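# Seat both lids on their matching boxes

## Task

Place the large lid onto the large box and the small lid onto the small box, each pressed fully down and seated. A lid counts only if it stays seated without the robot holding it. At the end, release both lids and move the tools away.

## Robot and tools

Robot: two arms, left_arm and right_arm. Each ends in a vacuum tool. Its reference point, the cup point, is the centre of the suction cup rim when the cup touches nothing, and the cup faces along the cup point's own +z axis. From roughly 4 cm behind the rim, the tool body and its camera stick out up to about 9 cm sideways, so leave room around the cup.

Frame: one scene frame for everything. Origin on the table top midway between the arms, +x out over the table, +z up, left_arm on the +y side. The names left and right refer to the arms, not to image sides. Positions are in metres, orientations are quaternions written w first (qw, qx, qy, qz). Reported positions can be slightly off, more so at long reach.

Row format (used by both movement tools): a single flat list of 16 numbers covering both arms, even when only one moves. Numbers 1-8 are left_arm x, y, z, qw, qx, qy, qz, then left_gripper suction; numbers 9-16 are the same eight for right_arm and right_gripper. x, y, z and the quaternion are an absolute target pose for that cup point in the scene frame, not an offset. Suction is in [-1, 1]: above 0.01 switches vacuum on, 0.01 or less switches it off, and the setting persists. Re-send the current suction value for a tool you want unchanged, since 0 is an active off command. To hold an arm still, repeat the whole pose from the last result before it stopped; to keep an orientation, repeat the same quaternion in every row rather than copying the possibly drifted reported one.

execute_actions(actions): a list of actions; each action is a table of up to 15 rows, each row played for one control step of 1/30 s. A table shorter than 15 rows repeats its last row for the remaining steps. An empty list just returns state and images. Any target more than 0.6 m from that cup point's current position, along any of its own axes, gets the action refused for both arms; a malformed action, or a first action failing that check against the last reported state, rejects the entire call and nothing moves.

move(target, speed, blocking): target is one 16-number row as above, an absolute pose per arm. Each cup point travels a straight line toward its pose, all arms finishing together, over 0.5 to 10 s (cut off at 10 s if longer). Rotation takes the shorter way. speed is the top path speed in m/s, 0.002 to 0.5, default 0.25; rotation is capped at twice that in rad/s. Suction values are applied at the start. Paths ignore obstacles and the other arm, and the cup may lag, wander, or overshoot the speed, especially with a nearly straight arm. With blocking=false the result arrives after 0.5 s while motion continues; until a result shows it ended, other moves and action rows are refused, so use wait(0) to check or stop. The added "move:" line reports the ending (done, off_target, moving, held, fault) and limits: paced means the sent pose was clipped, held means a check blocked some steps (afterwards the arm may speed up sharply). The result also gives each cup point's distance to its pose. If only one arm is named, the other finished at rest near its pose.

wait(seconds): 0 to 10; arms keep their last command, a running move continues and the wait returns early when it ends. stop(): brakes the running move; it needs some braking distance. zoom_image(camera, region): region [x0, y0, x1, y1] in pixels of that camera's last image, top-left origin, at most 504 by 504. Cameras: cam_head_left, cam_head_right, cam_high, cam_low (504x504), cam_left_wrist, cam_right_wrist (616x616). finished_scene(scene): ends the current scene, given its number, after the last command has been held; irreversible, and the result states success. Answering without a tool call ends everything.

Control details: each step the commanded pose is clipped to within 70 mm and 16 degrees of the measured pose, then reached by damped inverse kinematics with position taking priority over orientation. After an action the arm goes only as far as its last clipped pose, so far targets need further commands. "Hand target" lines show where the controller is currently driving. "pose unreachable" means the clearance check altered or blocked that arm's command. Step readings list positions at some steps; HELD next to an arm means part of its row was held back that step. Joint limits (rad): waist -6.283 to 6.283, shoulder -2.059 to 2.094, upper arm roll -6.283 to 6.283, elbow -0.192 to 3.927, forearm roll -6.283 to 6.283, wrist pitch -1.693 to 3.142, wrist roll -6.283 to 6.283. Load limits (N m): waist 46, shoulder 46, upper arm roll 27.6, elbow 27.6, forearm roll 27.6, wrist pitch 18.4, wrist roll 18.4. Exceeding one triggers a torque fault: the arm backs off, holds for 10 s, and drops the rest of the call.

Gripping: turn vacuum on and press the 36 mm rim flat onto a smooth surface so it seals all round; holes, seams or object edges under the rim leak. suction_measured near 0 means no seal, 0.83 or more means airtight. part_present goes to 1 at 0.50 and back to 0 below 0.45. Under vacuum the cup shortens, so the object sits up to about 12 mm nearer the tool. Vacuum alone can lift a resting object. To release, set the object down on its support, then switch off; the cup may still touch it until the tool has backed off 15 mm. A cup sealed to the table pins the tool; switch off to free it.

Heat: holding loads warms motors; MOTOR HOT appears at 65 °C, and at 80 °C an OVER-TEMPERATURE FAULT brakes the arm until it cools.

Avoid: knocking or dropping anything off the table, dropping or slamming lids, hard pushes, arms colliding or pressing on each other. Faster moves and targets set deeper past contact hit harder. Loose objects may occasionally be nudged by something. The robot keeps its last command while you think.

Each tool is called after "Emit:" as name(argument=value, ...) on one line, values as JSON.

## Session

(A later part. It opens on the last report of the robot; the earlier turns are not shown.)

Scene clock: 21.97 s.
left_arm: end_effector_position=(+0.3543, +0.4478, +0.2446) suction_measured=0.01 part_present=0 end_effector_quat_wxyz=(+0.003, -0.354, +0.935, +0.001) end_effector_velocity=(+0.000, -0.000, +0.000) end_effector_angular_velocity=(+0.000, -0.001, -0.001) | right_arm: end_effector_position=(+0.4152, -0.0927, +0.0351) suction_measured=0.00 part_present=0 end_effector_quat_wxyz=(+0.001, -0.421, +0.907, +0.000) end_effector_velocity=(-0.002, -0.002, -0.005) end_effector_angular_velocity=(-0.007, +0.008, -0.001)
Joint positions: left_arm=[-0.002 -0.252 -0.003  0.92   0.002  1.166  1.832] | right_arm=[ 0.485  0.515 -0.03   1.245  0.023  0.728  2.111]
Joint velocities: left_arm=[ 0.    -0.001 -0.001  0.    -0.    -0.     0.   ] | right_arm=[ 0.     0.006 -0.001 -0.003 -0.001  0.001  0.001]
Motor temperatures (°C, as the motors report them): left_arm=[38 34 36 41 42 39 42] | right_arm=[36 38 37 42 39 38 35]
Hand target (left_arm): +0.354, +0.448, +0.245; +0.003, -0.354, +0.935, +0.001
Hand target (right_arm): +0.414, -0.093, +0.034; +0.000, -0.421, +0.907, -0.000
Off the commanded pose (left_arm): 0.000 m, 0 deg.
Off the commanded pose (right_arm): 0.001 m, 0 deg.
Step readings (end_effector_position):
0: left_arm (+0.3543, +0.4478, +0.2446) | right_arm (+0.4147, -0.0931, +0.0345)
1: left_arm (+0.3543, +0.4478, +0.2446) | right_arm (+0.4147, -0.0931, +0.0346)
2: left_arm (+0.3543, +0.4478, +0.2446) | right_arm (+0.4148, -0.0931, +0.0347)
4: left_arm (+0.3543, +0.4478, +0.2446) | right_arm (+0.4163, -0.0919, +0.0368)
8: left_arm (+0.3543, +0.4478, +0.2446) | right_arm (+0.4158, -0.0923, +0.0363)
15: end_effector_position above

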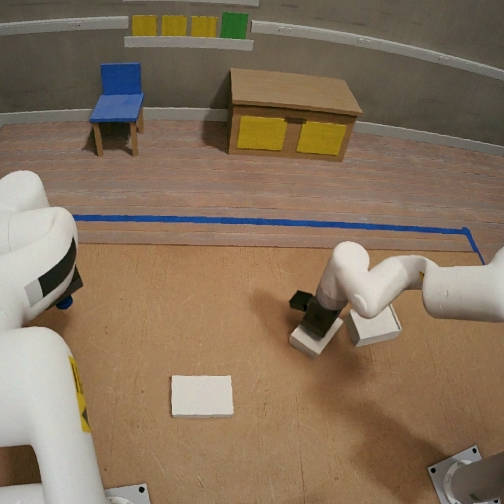

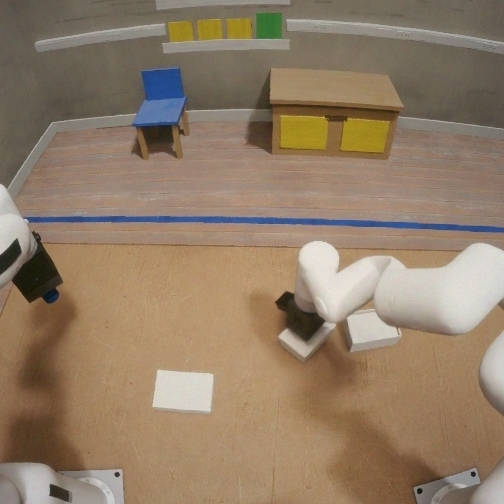

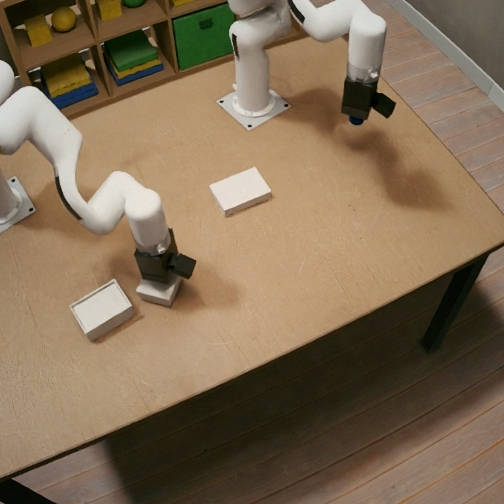

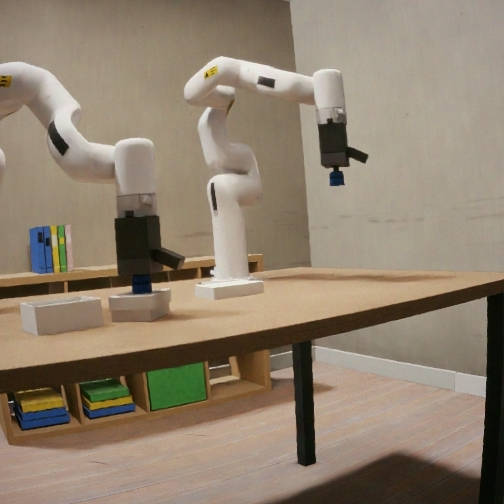

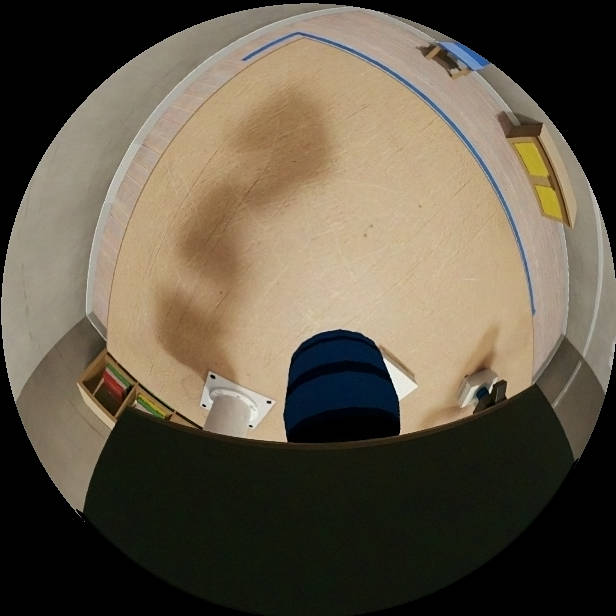

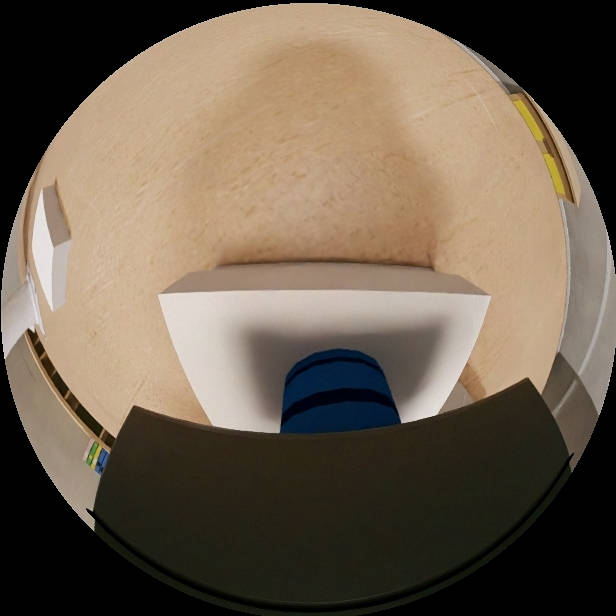

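Emit:
execute_actions(actions=[[[0.3543,0.4478,0.2446,0.003,-0.354,0.935,0.001,0,0.4144,-0.0933,0.038,0,-0.4207,0.9072,0,0],[0.3543,0.4478,0.2446,0.003,-0.354,0.935,0.001,0,0.4144,-0.0933,0.042,0,-0.4207,0.9072,0,0],[0.3543,0.4478,0.2446,0.003,-0.354,0.935,0.001,0,0.4144,-0.0933,0.047,0,-0.4207,0.9072,0,0],[0.3543,0.4478,0.2446,0.003,-0.354,0.935,0.001,0,0.4144,-0.0933,0.053,0,-0.4207,0.9072,0,0],[0.3543,0.4478,0.2446,0.003,-0.354,0.935,0.001,0,0.4144,-0.0933,0.059,0,-0.4207,0.9072,0,0],[0.3543,0.4478,0.2446,0.003,-0.354,0.935,0.001,0,0.4144,-0.0933,0.065,0,-0.4207,0.9072,0,0],[0.3543,0.4478,0.2446,0.003,-0.354,0.935,0.001,0,0.4144,-0.0933,0.07,0,-0.4207,0.9072,0,0]]])

Emit:
move(target=[0.3543,0.4478,0.2446,0.003,-0.354,0.935,0.001,0,0.225,0.155,0.12,0,0,1,0,0], speed=0.4)

Scene clock: 23.43 s.
left_arm: end_effector_position=(+0.3543, +0.4478, +0.2446) suction_measured=0.01 part_present=0 end_effector_quat_wxyz=(+0.003, -0.354, +0.935, +0.001) end_effector_velocity=(-0.000, -0.001, +0.000) end_effector_angular_velocity=(+0.000, -0.000, -0.001) | right_arm: end_effector_position=(+0.4137, -0.0937, +0.0678) suction_measured=0.00 part_present=0 end_effector_quat_wxyz=(-0.001, -0.421, +0.907, -0.000) end_effector_velocity=(-0.002, -0.001, +0.010) end_effector_angular_velocity=(-0.004, +0.007, -0.001)
Joint positions: left_arm=[-0.002 -0.252 -0.003  0.92   0.002  1.166  1.832] | right_arm=[ 0.486  0.453 -0.032  1.257  0.02   0.807  2.113]
Joint velocities: left_arm=[-0.001 -0.001 -0.001 -0.001 -0.     0.    -0.   ] | right_arm=[ 0.001 -0.02  -0.     0.005  0.     0.033  0.001]
Motor temperatures (°C, as the motors report them): left_arm=[38 34 36 41 42 39 42] | right_arm=[36 38 37 42 39 38 35]
Hand target (left_arm): +0.354, +0.448, +0.245; +0.003, -0.354, +0.935, +0.001
Hand target (right_arm): +0.414, -0.093, +0.070; -0.000, -0.421, +0.907, +0.000
Off the commanded pose (left_arm): 0.000 m, 0 deg.
Off the commanded pose (right_arm): 0.002 m, 0 deg.
Step readings (end_effector_position):
0: left_arm (+0.3543, +0.4478, +0.2446) | right_arm (+0.4144, -0.0933, +0.0341)
1: left_arm (+0.3543, +0.4478, +0.2446) | right_arm (+0.4144, -0.0933, +0.0341)
2: left_arm (+0.3543, +0.4478, +0.2446) | right_arm (+0.4143, -0.0934, +0.0344)
4: left_arm (+0.3543, +0.4478, +0.2446) | right_arm (+0.4138, -0.0937, +0.0371)
8: left_arm (+0.3543, +0.4478, +0.2446) | right_arm (+0.4118, -0.0951, +0.0498)
15: end_effector_position above

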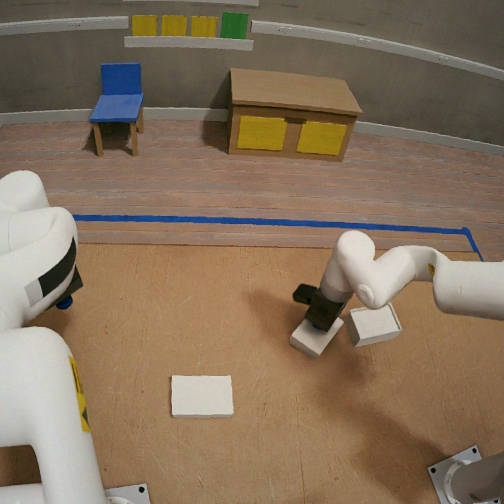

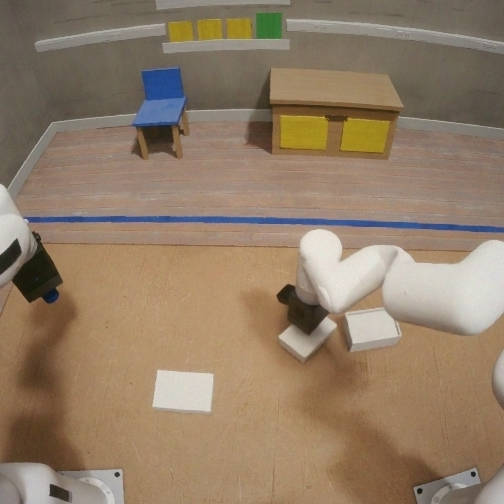

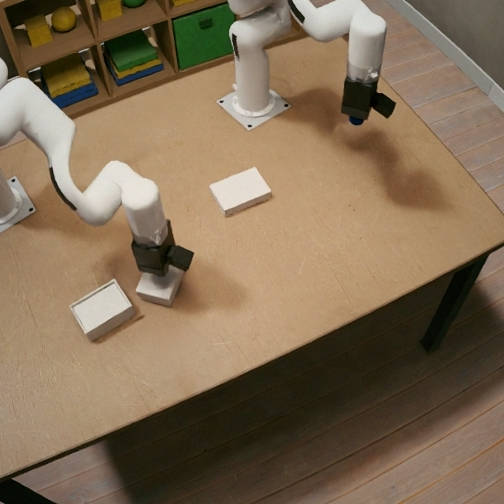

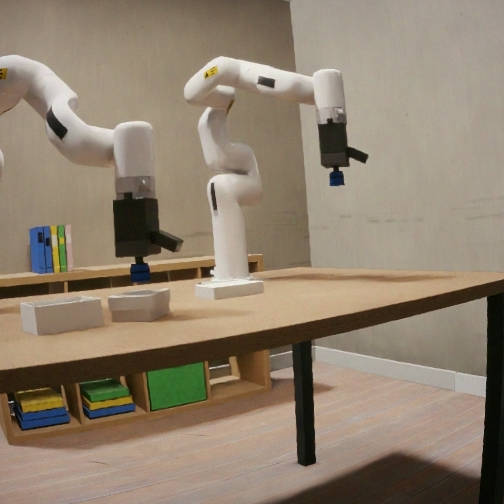

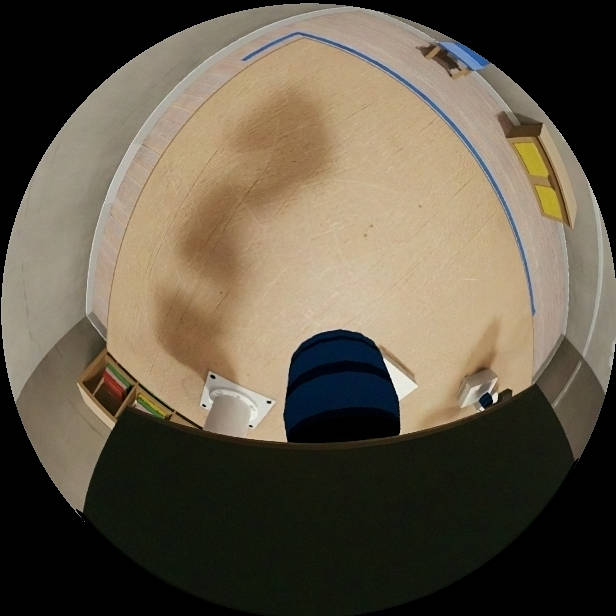

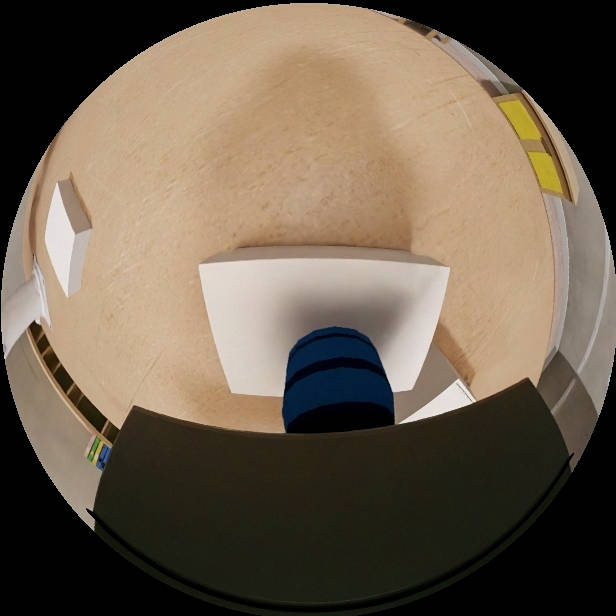

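Scene clock: 25.30 s.
left_arm: end_effector_position=(+0.3543, +0.4478, +0.2446) suction_measured=0.01 part_present=0 end_effector_quat_wxyz=(+0.003, -0.354, +0.935, +0.001) end_effector_velocity=(-0.000, +0.001, +0.000) end_effector_angular_velocity=(-0.000, -0.000, +0.001) | right_arm: end_effector_position=(+0.2261, +0.1556, +0.1200) suction_measured=0.00 part_present=0 end_effector_quat_wxyz=(+0.000, -0.000, +1.000, -0.000) end_effector_velocity=(-0.001, +0.000, -0.001) end_effector_angular_velocity=(-0.004, +0.001, -0.000)
Joint positions: left_arm=[-0.002 -0.252 -0.003  0.92   0.002  1.166  1.832] | right_arm=[ 0.992  0.639 -0.025  1.719  0.016  1.08   3.502]
Joint velocities: left_arm=[ 0.001 -0.     0.001  0.     0.     0.    -0.   ] | right_arm=[ 0.002  0.005 -0.     0.007 -0.001  0.006  0.002]
Motor temperatures (°C, as the motors report them): left_arm=[38 34 36 41 42 39 42] | right_arm=[36 38 37 43 39 38 35]
Hand target (left_arm): +0.354, +0.448, +0.245; +0.003, -0.354, +0.935, +0.001
Hand target (right_arm): +0.226, +0.156, +0.120; +0.000, -0.000, +1.000, -0.000
Off the commanded pose (left_arm): 0.000 m, 0 deg.
Off the commanded pose (right_arm): 0.001 m, 0 deg.
move: done

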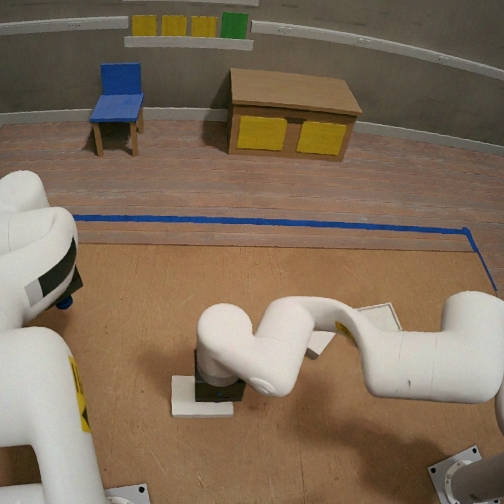

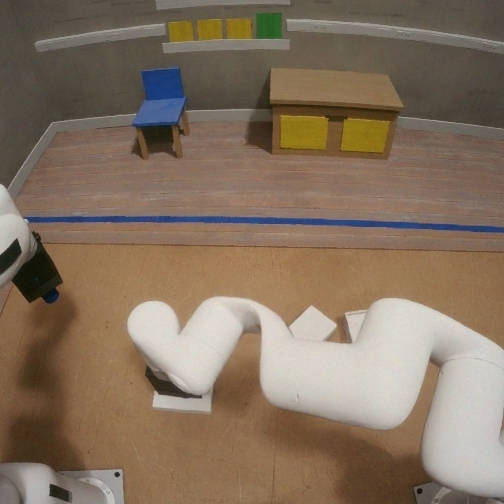

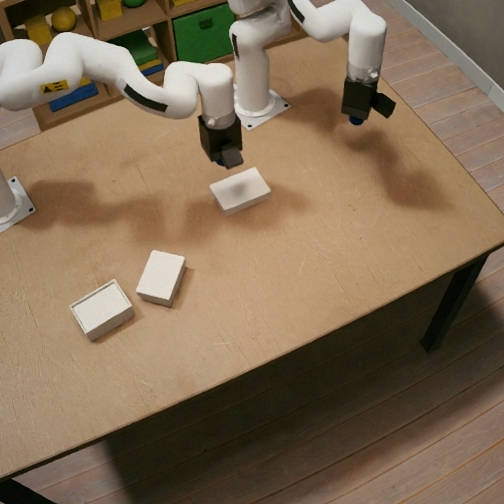

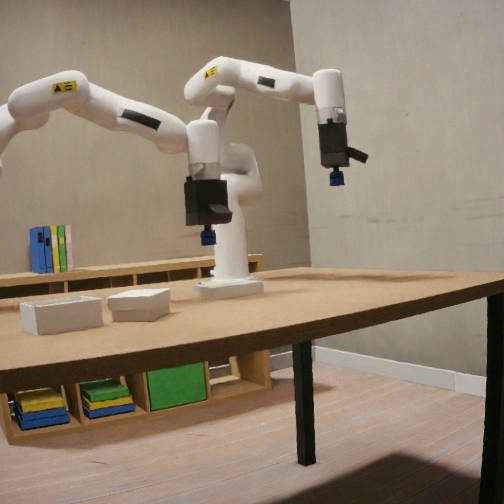

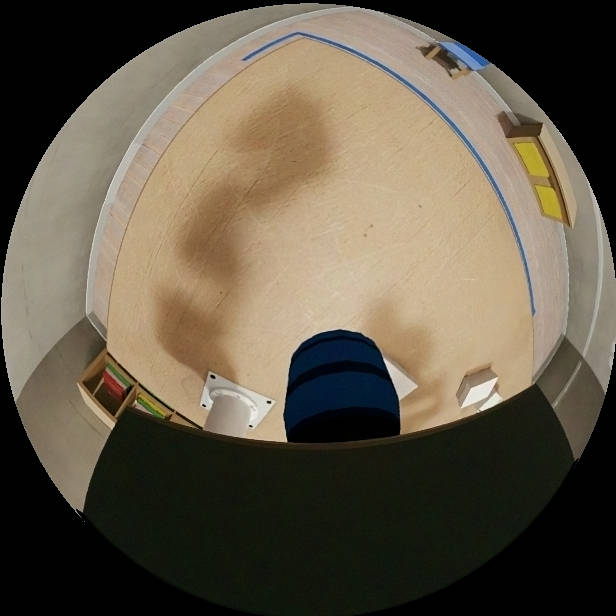

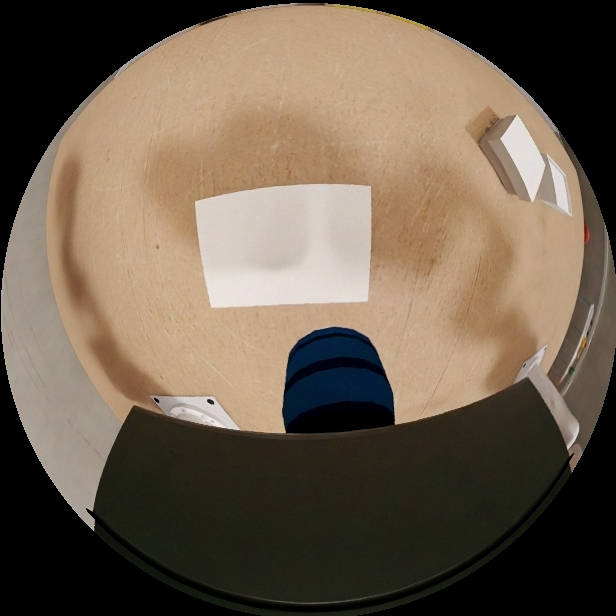

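Emit:
move(target=[0.3543,0.4478,0.2446,0.003,-0.354,0.935,0.001,0,0.2615,0.1843,0.045,0,-0.0201,0.9998,0,1], speed=0.2)

Emit:
move(target=[0.3543,0.4478,0.2446,0.003,-0.354,0.935,0.001,0,0.2615,0.1843,0.026,0,-0.0201,0.9998,0,1], speed=0.045)

Scene clock: 26.93 s.
left_arm: end_effector_position=(+0.3543, +0.4478, +0.2446) suction_measured=0.01 part_present=0 end_effector_quat_wxyz=(+0.003, -0.354, +0.935, +0.001) end_effector_velocity=(+0.000, -0.000, +0.000) end_effector_angular_velocity=(+0.000, -0.001, -0.001) | right_arm: end_effector_position=(+0.2614, +0.1844, +0.0456) suction_measured=0.00 part_present=0 end_effector_quat_wxyz=(+0.000, -0.020, +1.000, +0.000) end_effector_velocity=(+0.001, -0.002, -0.005) end_effector_angular_velocity=(-0.010, +0.002, -0.002)
Joint positions: left_arm=[-0.002 -0.252 -0.003  0.92   0.002  1.166  1.832] | right_arm=[ 0.959  0.895 -0.024  1.936  0.021  1.041  3.429]
Joint velocities: left_arm=[-0.001 -0.    -0.     0.001 -0.    -0.    -0.   ] | right_arm=[-0.002  0.013 -0.001  0.009 -0.001  0.007  0.   ]
Motor temperatures (°C, as the motors report them): left_arm=[38 34 36 41 42 39 42] | right_arm=[36 39 37 43 39 38 35]
Hand target (left_arm): +0.354, +0.448, +0.245; +0.003, -0.354, +0.935, +0.001
Hand target (right_arm): +0.262, +0.184, +0.045; +0.000, -0.020, +1.000, -0.000
Off the commanded pose (left_arm): 0.000 m, 0 deg.
Off the commanded pose (right_arm): 0.001 m, 0 deg.
move: done

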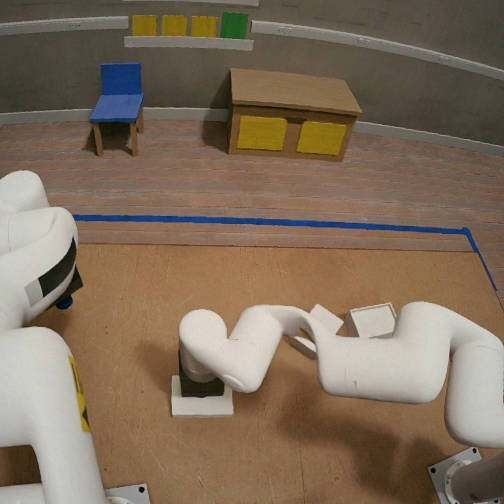

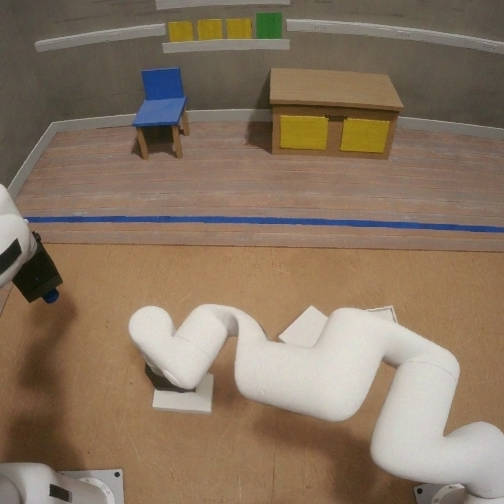

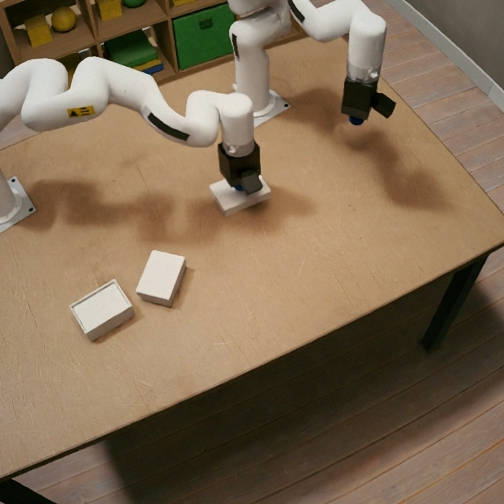

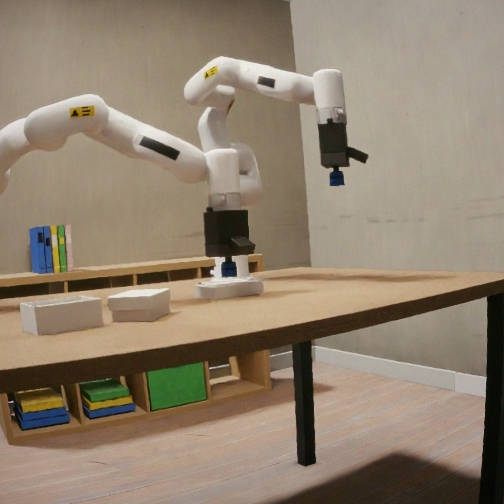

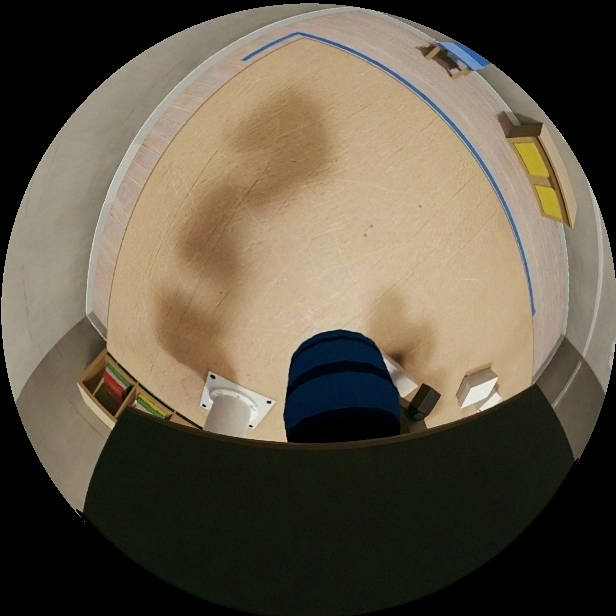

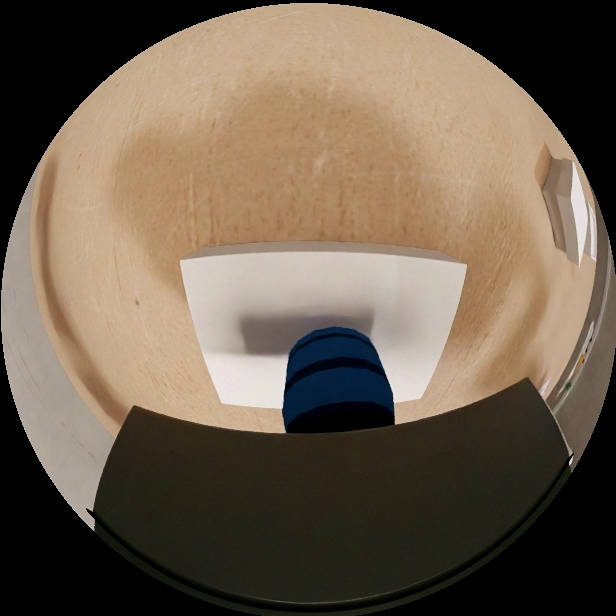

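Scene clock: 27.73 s.
left_arm: end_effector_position=(+0.3543, +0.4478, +0.2446) suction_measured=0.01 part_present=0 end_effector_quat_wxyz=(+0.003, -0.354, +0.935, +0.001) end_effector_velocity=(-0.000, -0.000, -0.000) end_effector_angular_velocity=(+0.000, +0.000, -0.000) | right_arm: end_effector_position=(+0.2616, +0.1844, +0.0263) suction_measured=0.80 part_present=1 end_effector_quat_wxyz=(+0.000, -0.020, +1.000, +0.000) end_effector_velocity=(-0.000, +0.002, +0.001) end_effector_angular_velocity=(+0.006, -0.000, -0.000)
Joint positions: left_arm=[-0.002 -0.252 -0.003  0.92   0.002  1.166  1.832] | right_arm=[ 0.958  0.924 -0.023  1.931  0.022  1.007  3.429]
Joint velocities: left_arm=[ 0.  0. -0. -0.  0. -0.  0.] | right_arm=[ 0.     0.001  0.002  0.003  0.002 -0.003  0.001]
Motor temperatures (°C, as the motors report them): left_arm=[38 34 36 41 42 39 42] | right_arm=[36 39 37 43 39 38 35]
Hand target (left_arm): +0.354, +0.448, +0.245; +0.003, -0.354, +0.935, +0.001
Hand target (right_arm): +0.262, +0.184, +0.026; +0.000, -0.020, +1.000, -0.000
Off the commanded pose (left_arm): 0.000 m, 0 deg.
Off the commanded pose (right_arm): 0.000 m, 0 deg.
move: done

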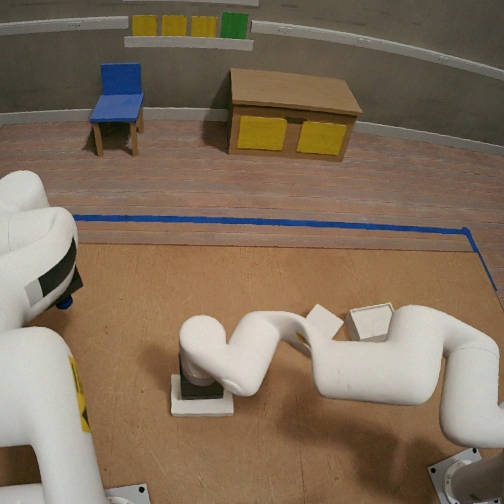

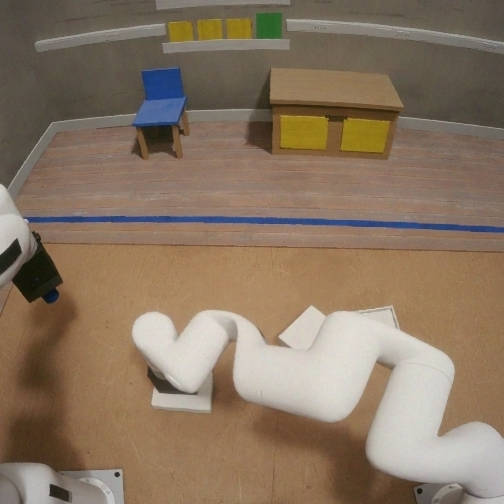

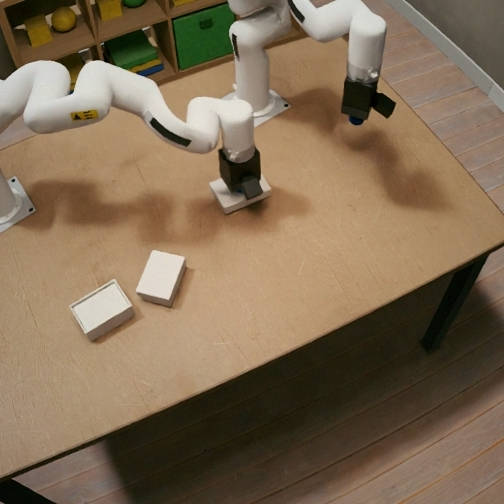

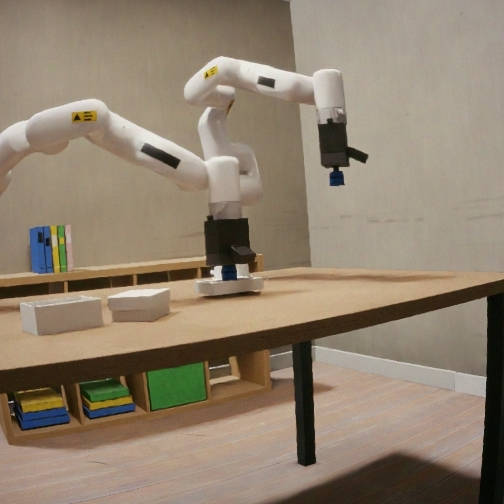

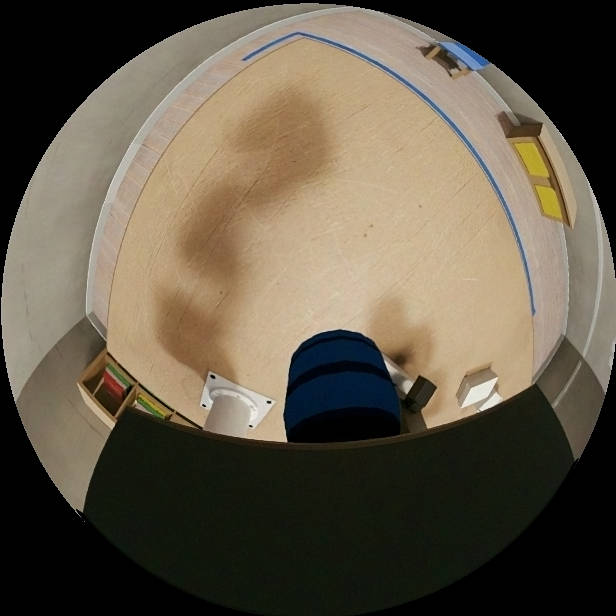

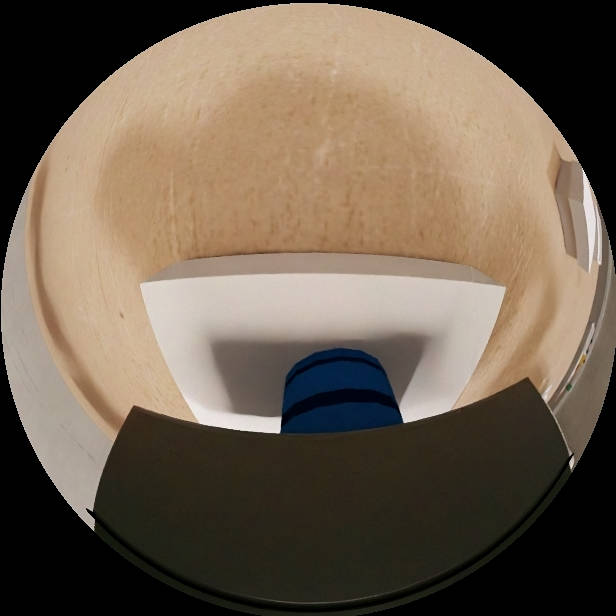

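Emit:
move(target=[0.3543,0.4478,0.2446,0.003,-0.354,0.935,0.001,0,0.265,0.15,0.085,0,-0.0201,0.9998,0,1], speed=0.25)

Emit:
move(target=[0.3543,0.4478,0.2446,0.003,-0.354,0.935,0.001,0,0.412,-0.259,0.09,0,-0.0889,0.996,0,1], speed=0.4)

Emit:
zoom_image(camera="cam_right_wrist", region=[132, 190, 300, 300])

Emit:
zoom_image(camera="cam_right_wrist", region=[346, 190, 514, 300])

Scene clock: 30.37 s.
left_arm: end_effector_position=(+0.3543, +0.4478, +0.2446) suction_measured=0.01 part_present=0 end_effector_quat_wxyz=(+0.003, -0.354, +0.935, +0.001) end_effector_velocity=(+0.000, -0.001, -0.000) end_effector_angular_velocity=(+0.000, +0.001, -0.002) | right_arm: end_effector_position=(+0.2646, +0.1499, +0.0842) suction_measured=0.91 part_present=1 end_effector_quat_wxyz=(-0.001, -0.020, +1.000, -0.000) end_effector_velocity=(+0.003, +0.000, +0.006) end_effector_angular_velocity=(+0.009, -0.006, -0.003)
Joint positions: left_arm=[-0.002 -0.252 -0.003  0.92   0.002  1.166  1.832] | right_arm=[ 0.937  0.725 -0.03   1.757  0.024  1.033  3.399]
Joint velocities: left_arm=[ 0.     0.001 -0.002  0.    -0.     0.     0.   ] | right_arm=[-0.002 -0.01  -0.002 -0.002  0.    -0.003 -0.001]
Motor temperatures (°C, as the motors report them): left_arm=[38 34 36 41 42 39 42] | right_arm=[36 39 37 43 39 38 35]
Hand target (left_arm): +0.354, +0.448, +0.245; +0.003, -0.354, +0.935, +0.001
Hand target (right_arm): +0.265, +0.150, +0.085; -0.000, -0.020, +1.000, +0.000
Off the commanded pose (left_arm): 0.000 m, 0 deg.
Off the commanded pose (right_arm): 0.001 m, 0 deg.
move: done

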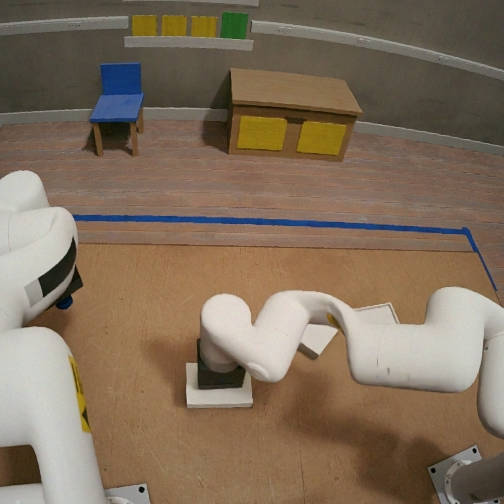

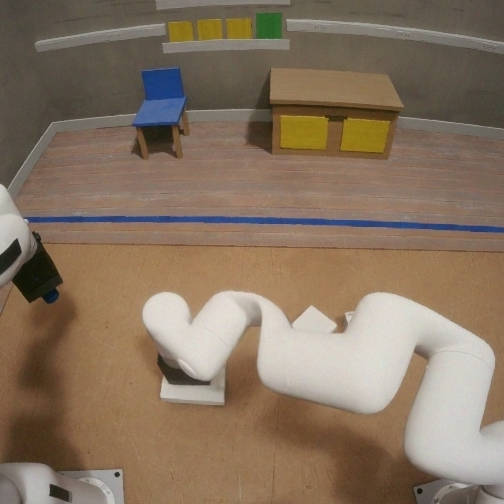

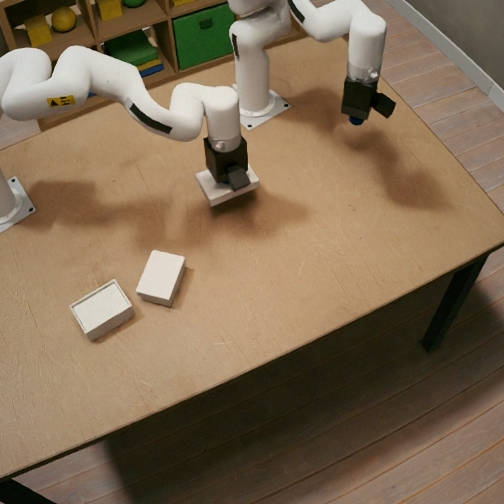

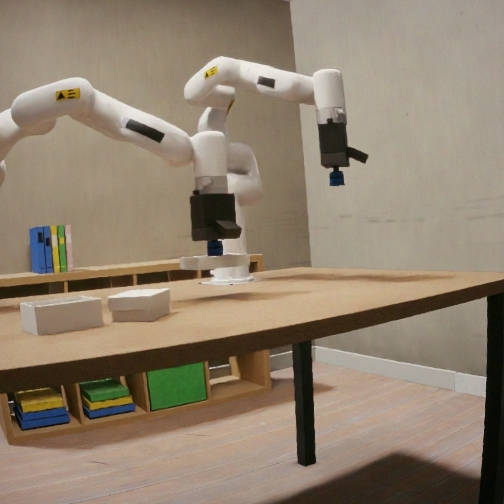

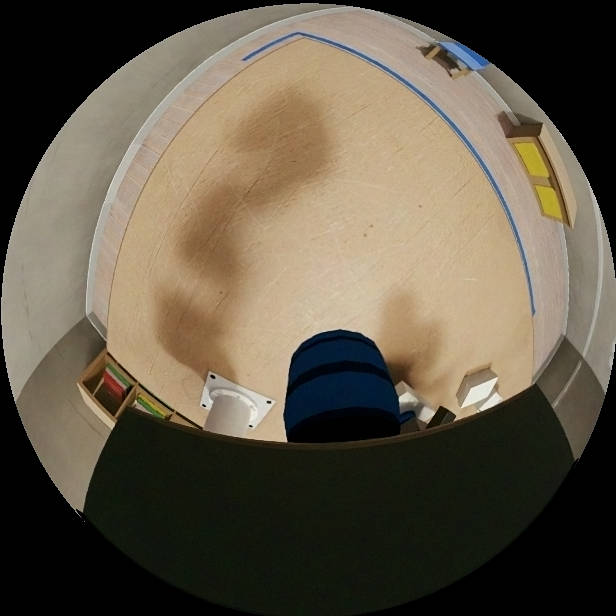

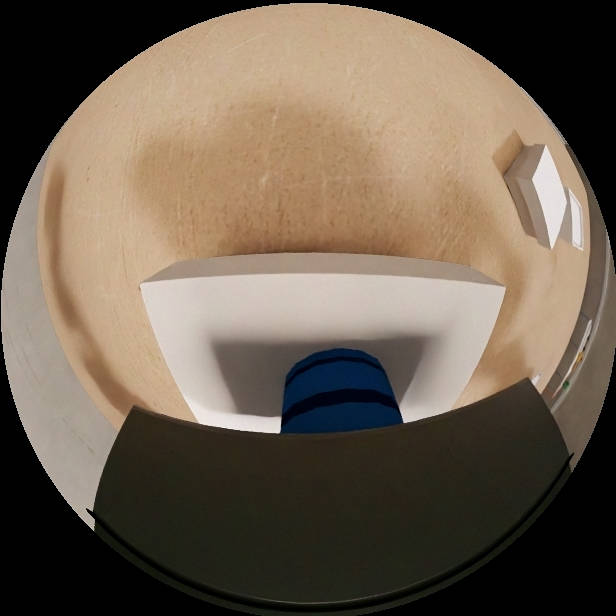

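Scene clock: 32.27 s.
left_arm: end_effector_position=(+0.3543, +0.4478, +0.2446) suction_measured=0.01 part_present=0 end_effector_quat_wxyz=(+0.003, -0.354, +0.935, +0.001) end_effector_velocity=(+0.000, +0.000, -0.000) end_effector_angular_velocity=(-0.000, +0.000, +0.000) | right_arm: end_effector_position=(+0.4103, -0.2591, +0.0900) suction_measured=0.91 part_present=1 end_effector_quat_wxyz=(-0.000, -0.089, +0.996, +0.001) end_effector_velocity=(+0.001, -0.002, +0.000) end_effector_angular_velocity=(+0.001, -0.000, -0.004)
Joint positions: left_arm=[-0.002 -0.252 -0.003  0.92   0.002  1.166  1.832] | right_arm=[ 0.453  0.183 -0.283  0.924  0.077  0.75   2.477]
Joint velocities: left_arm=[ 0.     0.001  0.     0.001  0.    -0.     0.   ] | right_arm=[-0.003 -0.001 -0.002 -0.     0.002  0.    -0.003]
Motor temperatures (°C, as the motors report them): left_arm=[38 34 36 42 42 39 42] | right_arm=[36 39 37 43 39 38 35]
Hand target (left_arm): +0.354, +0.448, +0.245; +0.003, -0.354, +0.935, +0.001
Hand target (right_arm): +0.410, -0.259, +0.090; -0.000, -0.088, +0.996, +0.001
Off the commanded pose (left_arm): 0.000 m, 0 deg.
Off the commanded pose (right_arm): 0.002 m, 0 deg.
move: done; limits=paced

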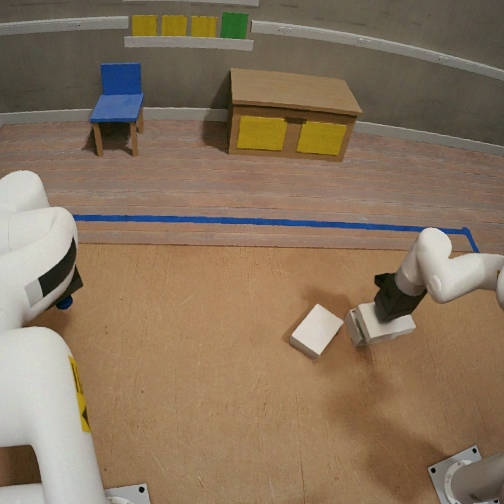

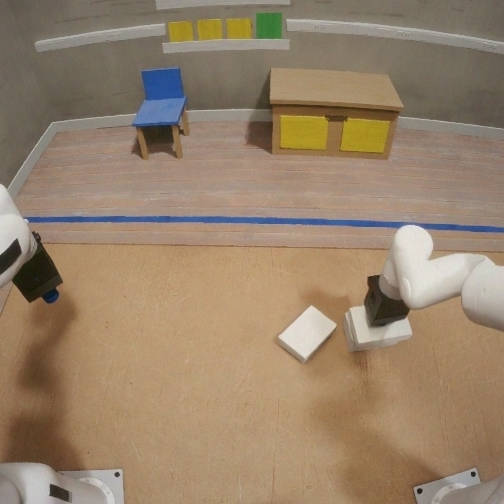

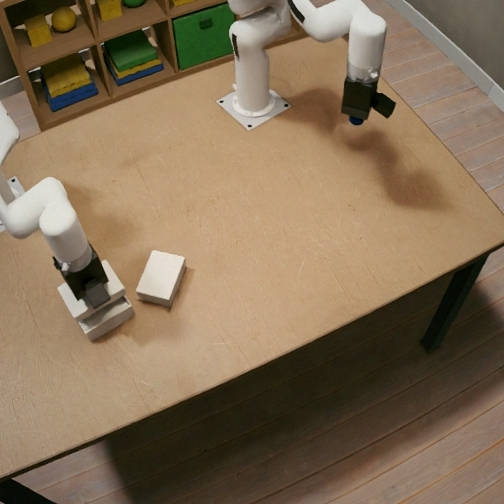

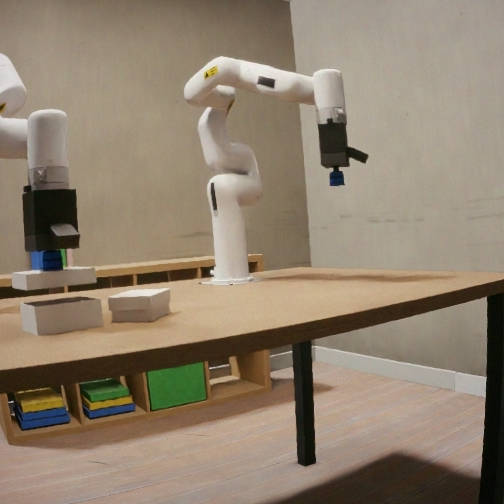

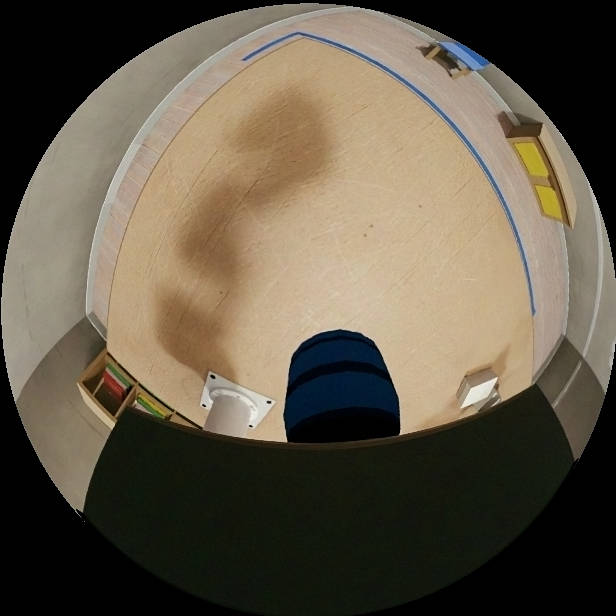

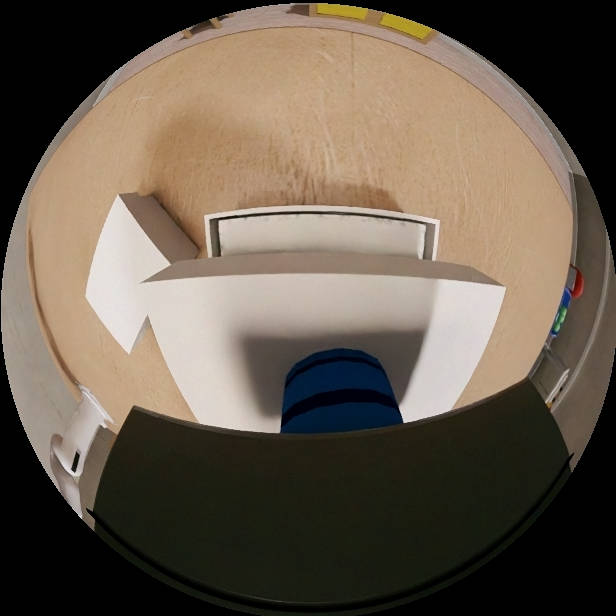

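Region (132, 190, 300, 300) of cam_right_wrist's 616x616 image, scaled by 3.000, with more detail than that image has; it fills the top 330 rows of this view, and the rest is white.

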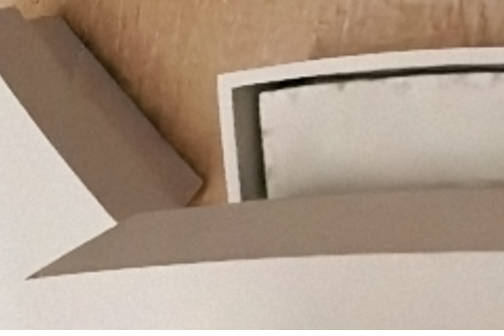

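Region (346, 190, 514, 300) of cam_right_wrist's 616x616 image, scaled by 3.000, with more detail than that image has; it fills the top 330 rows of this view, and the rest is white.

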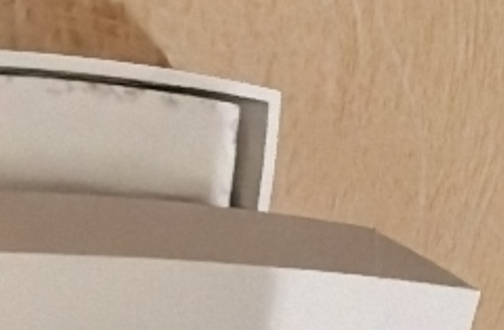

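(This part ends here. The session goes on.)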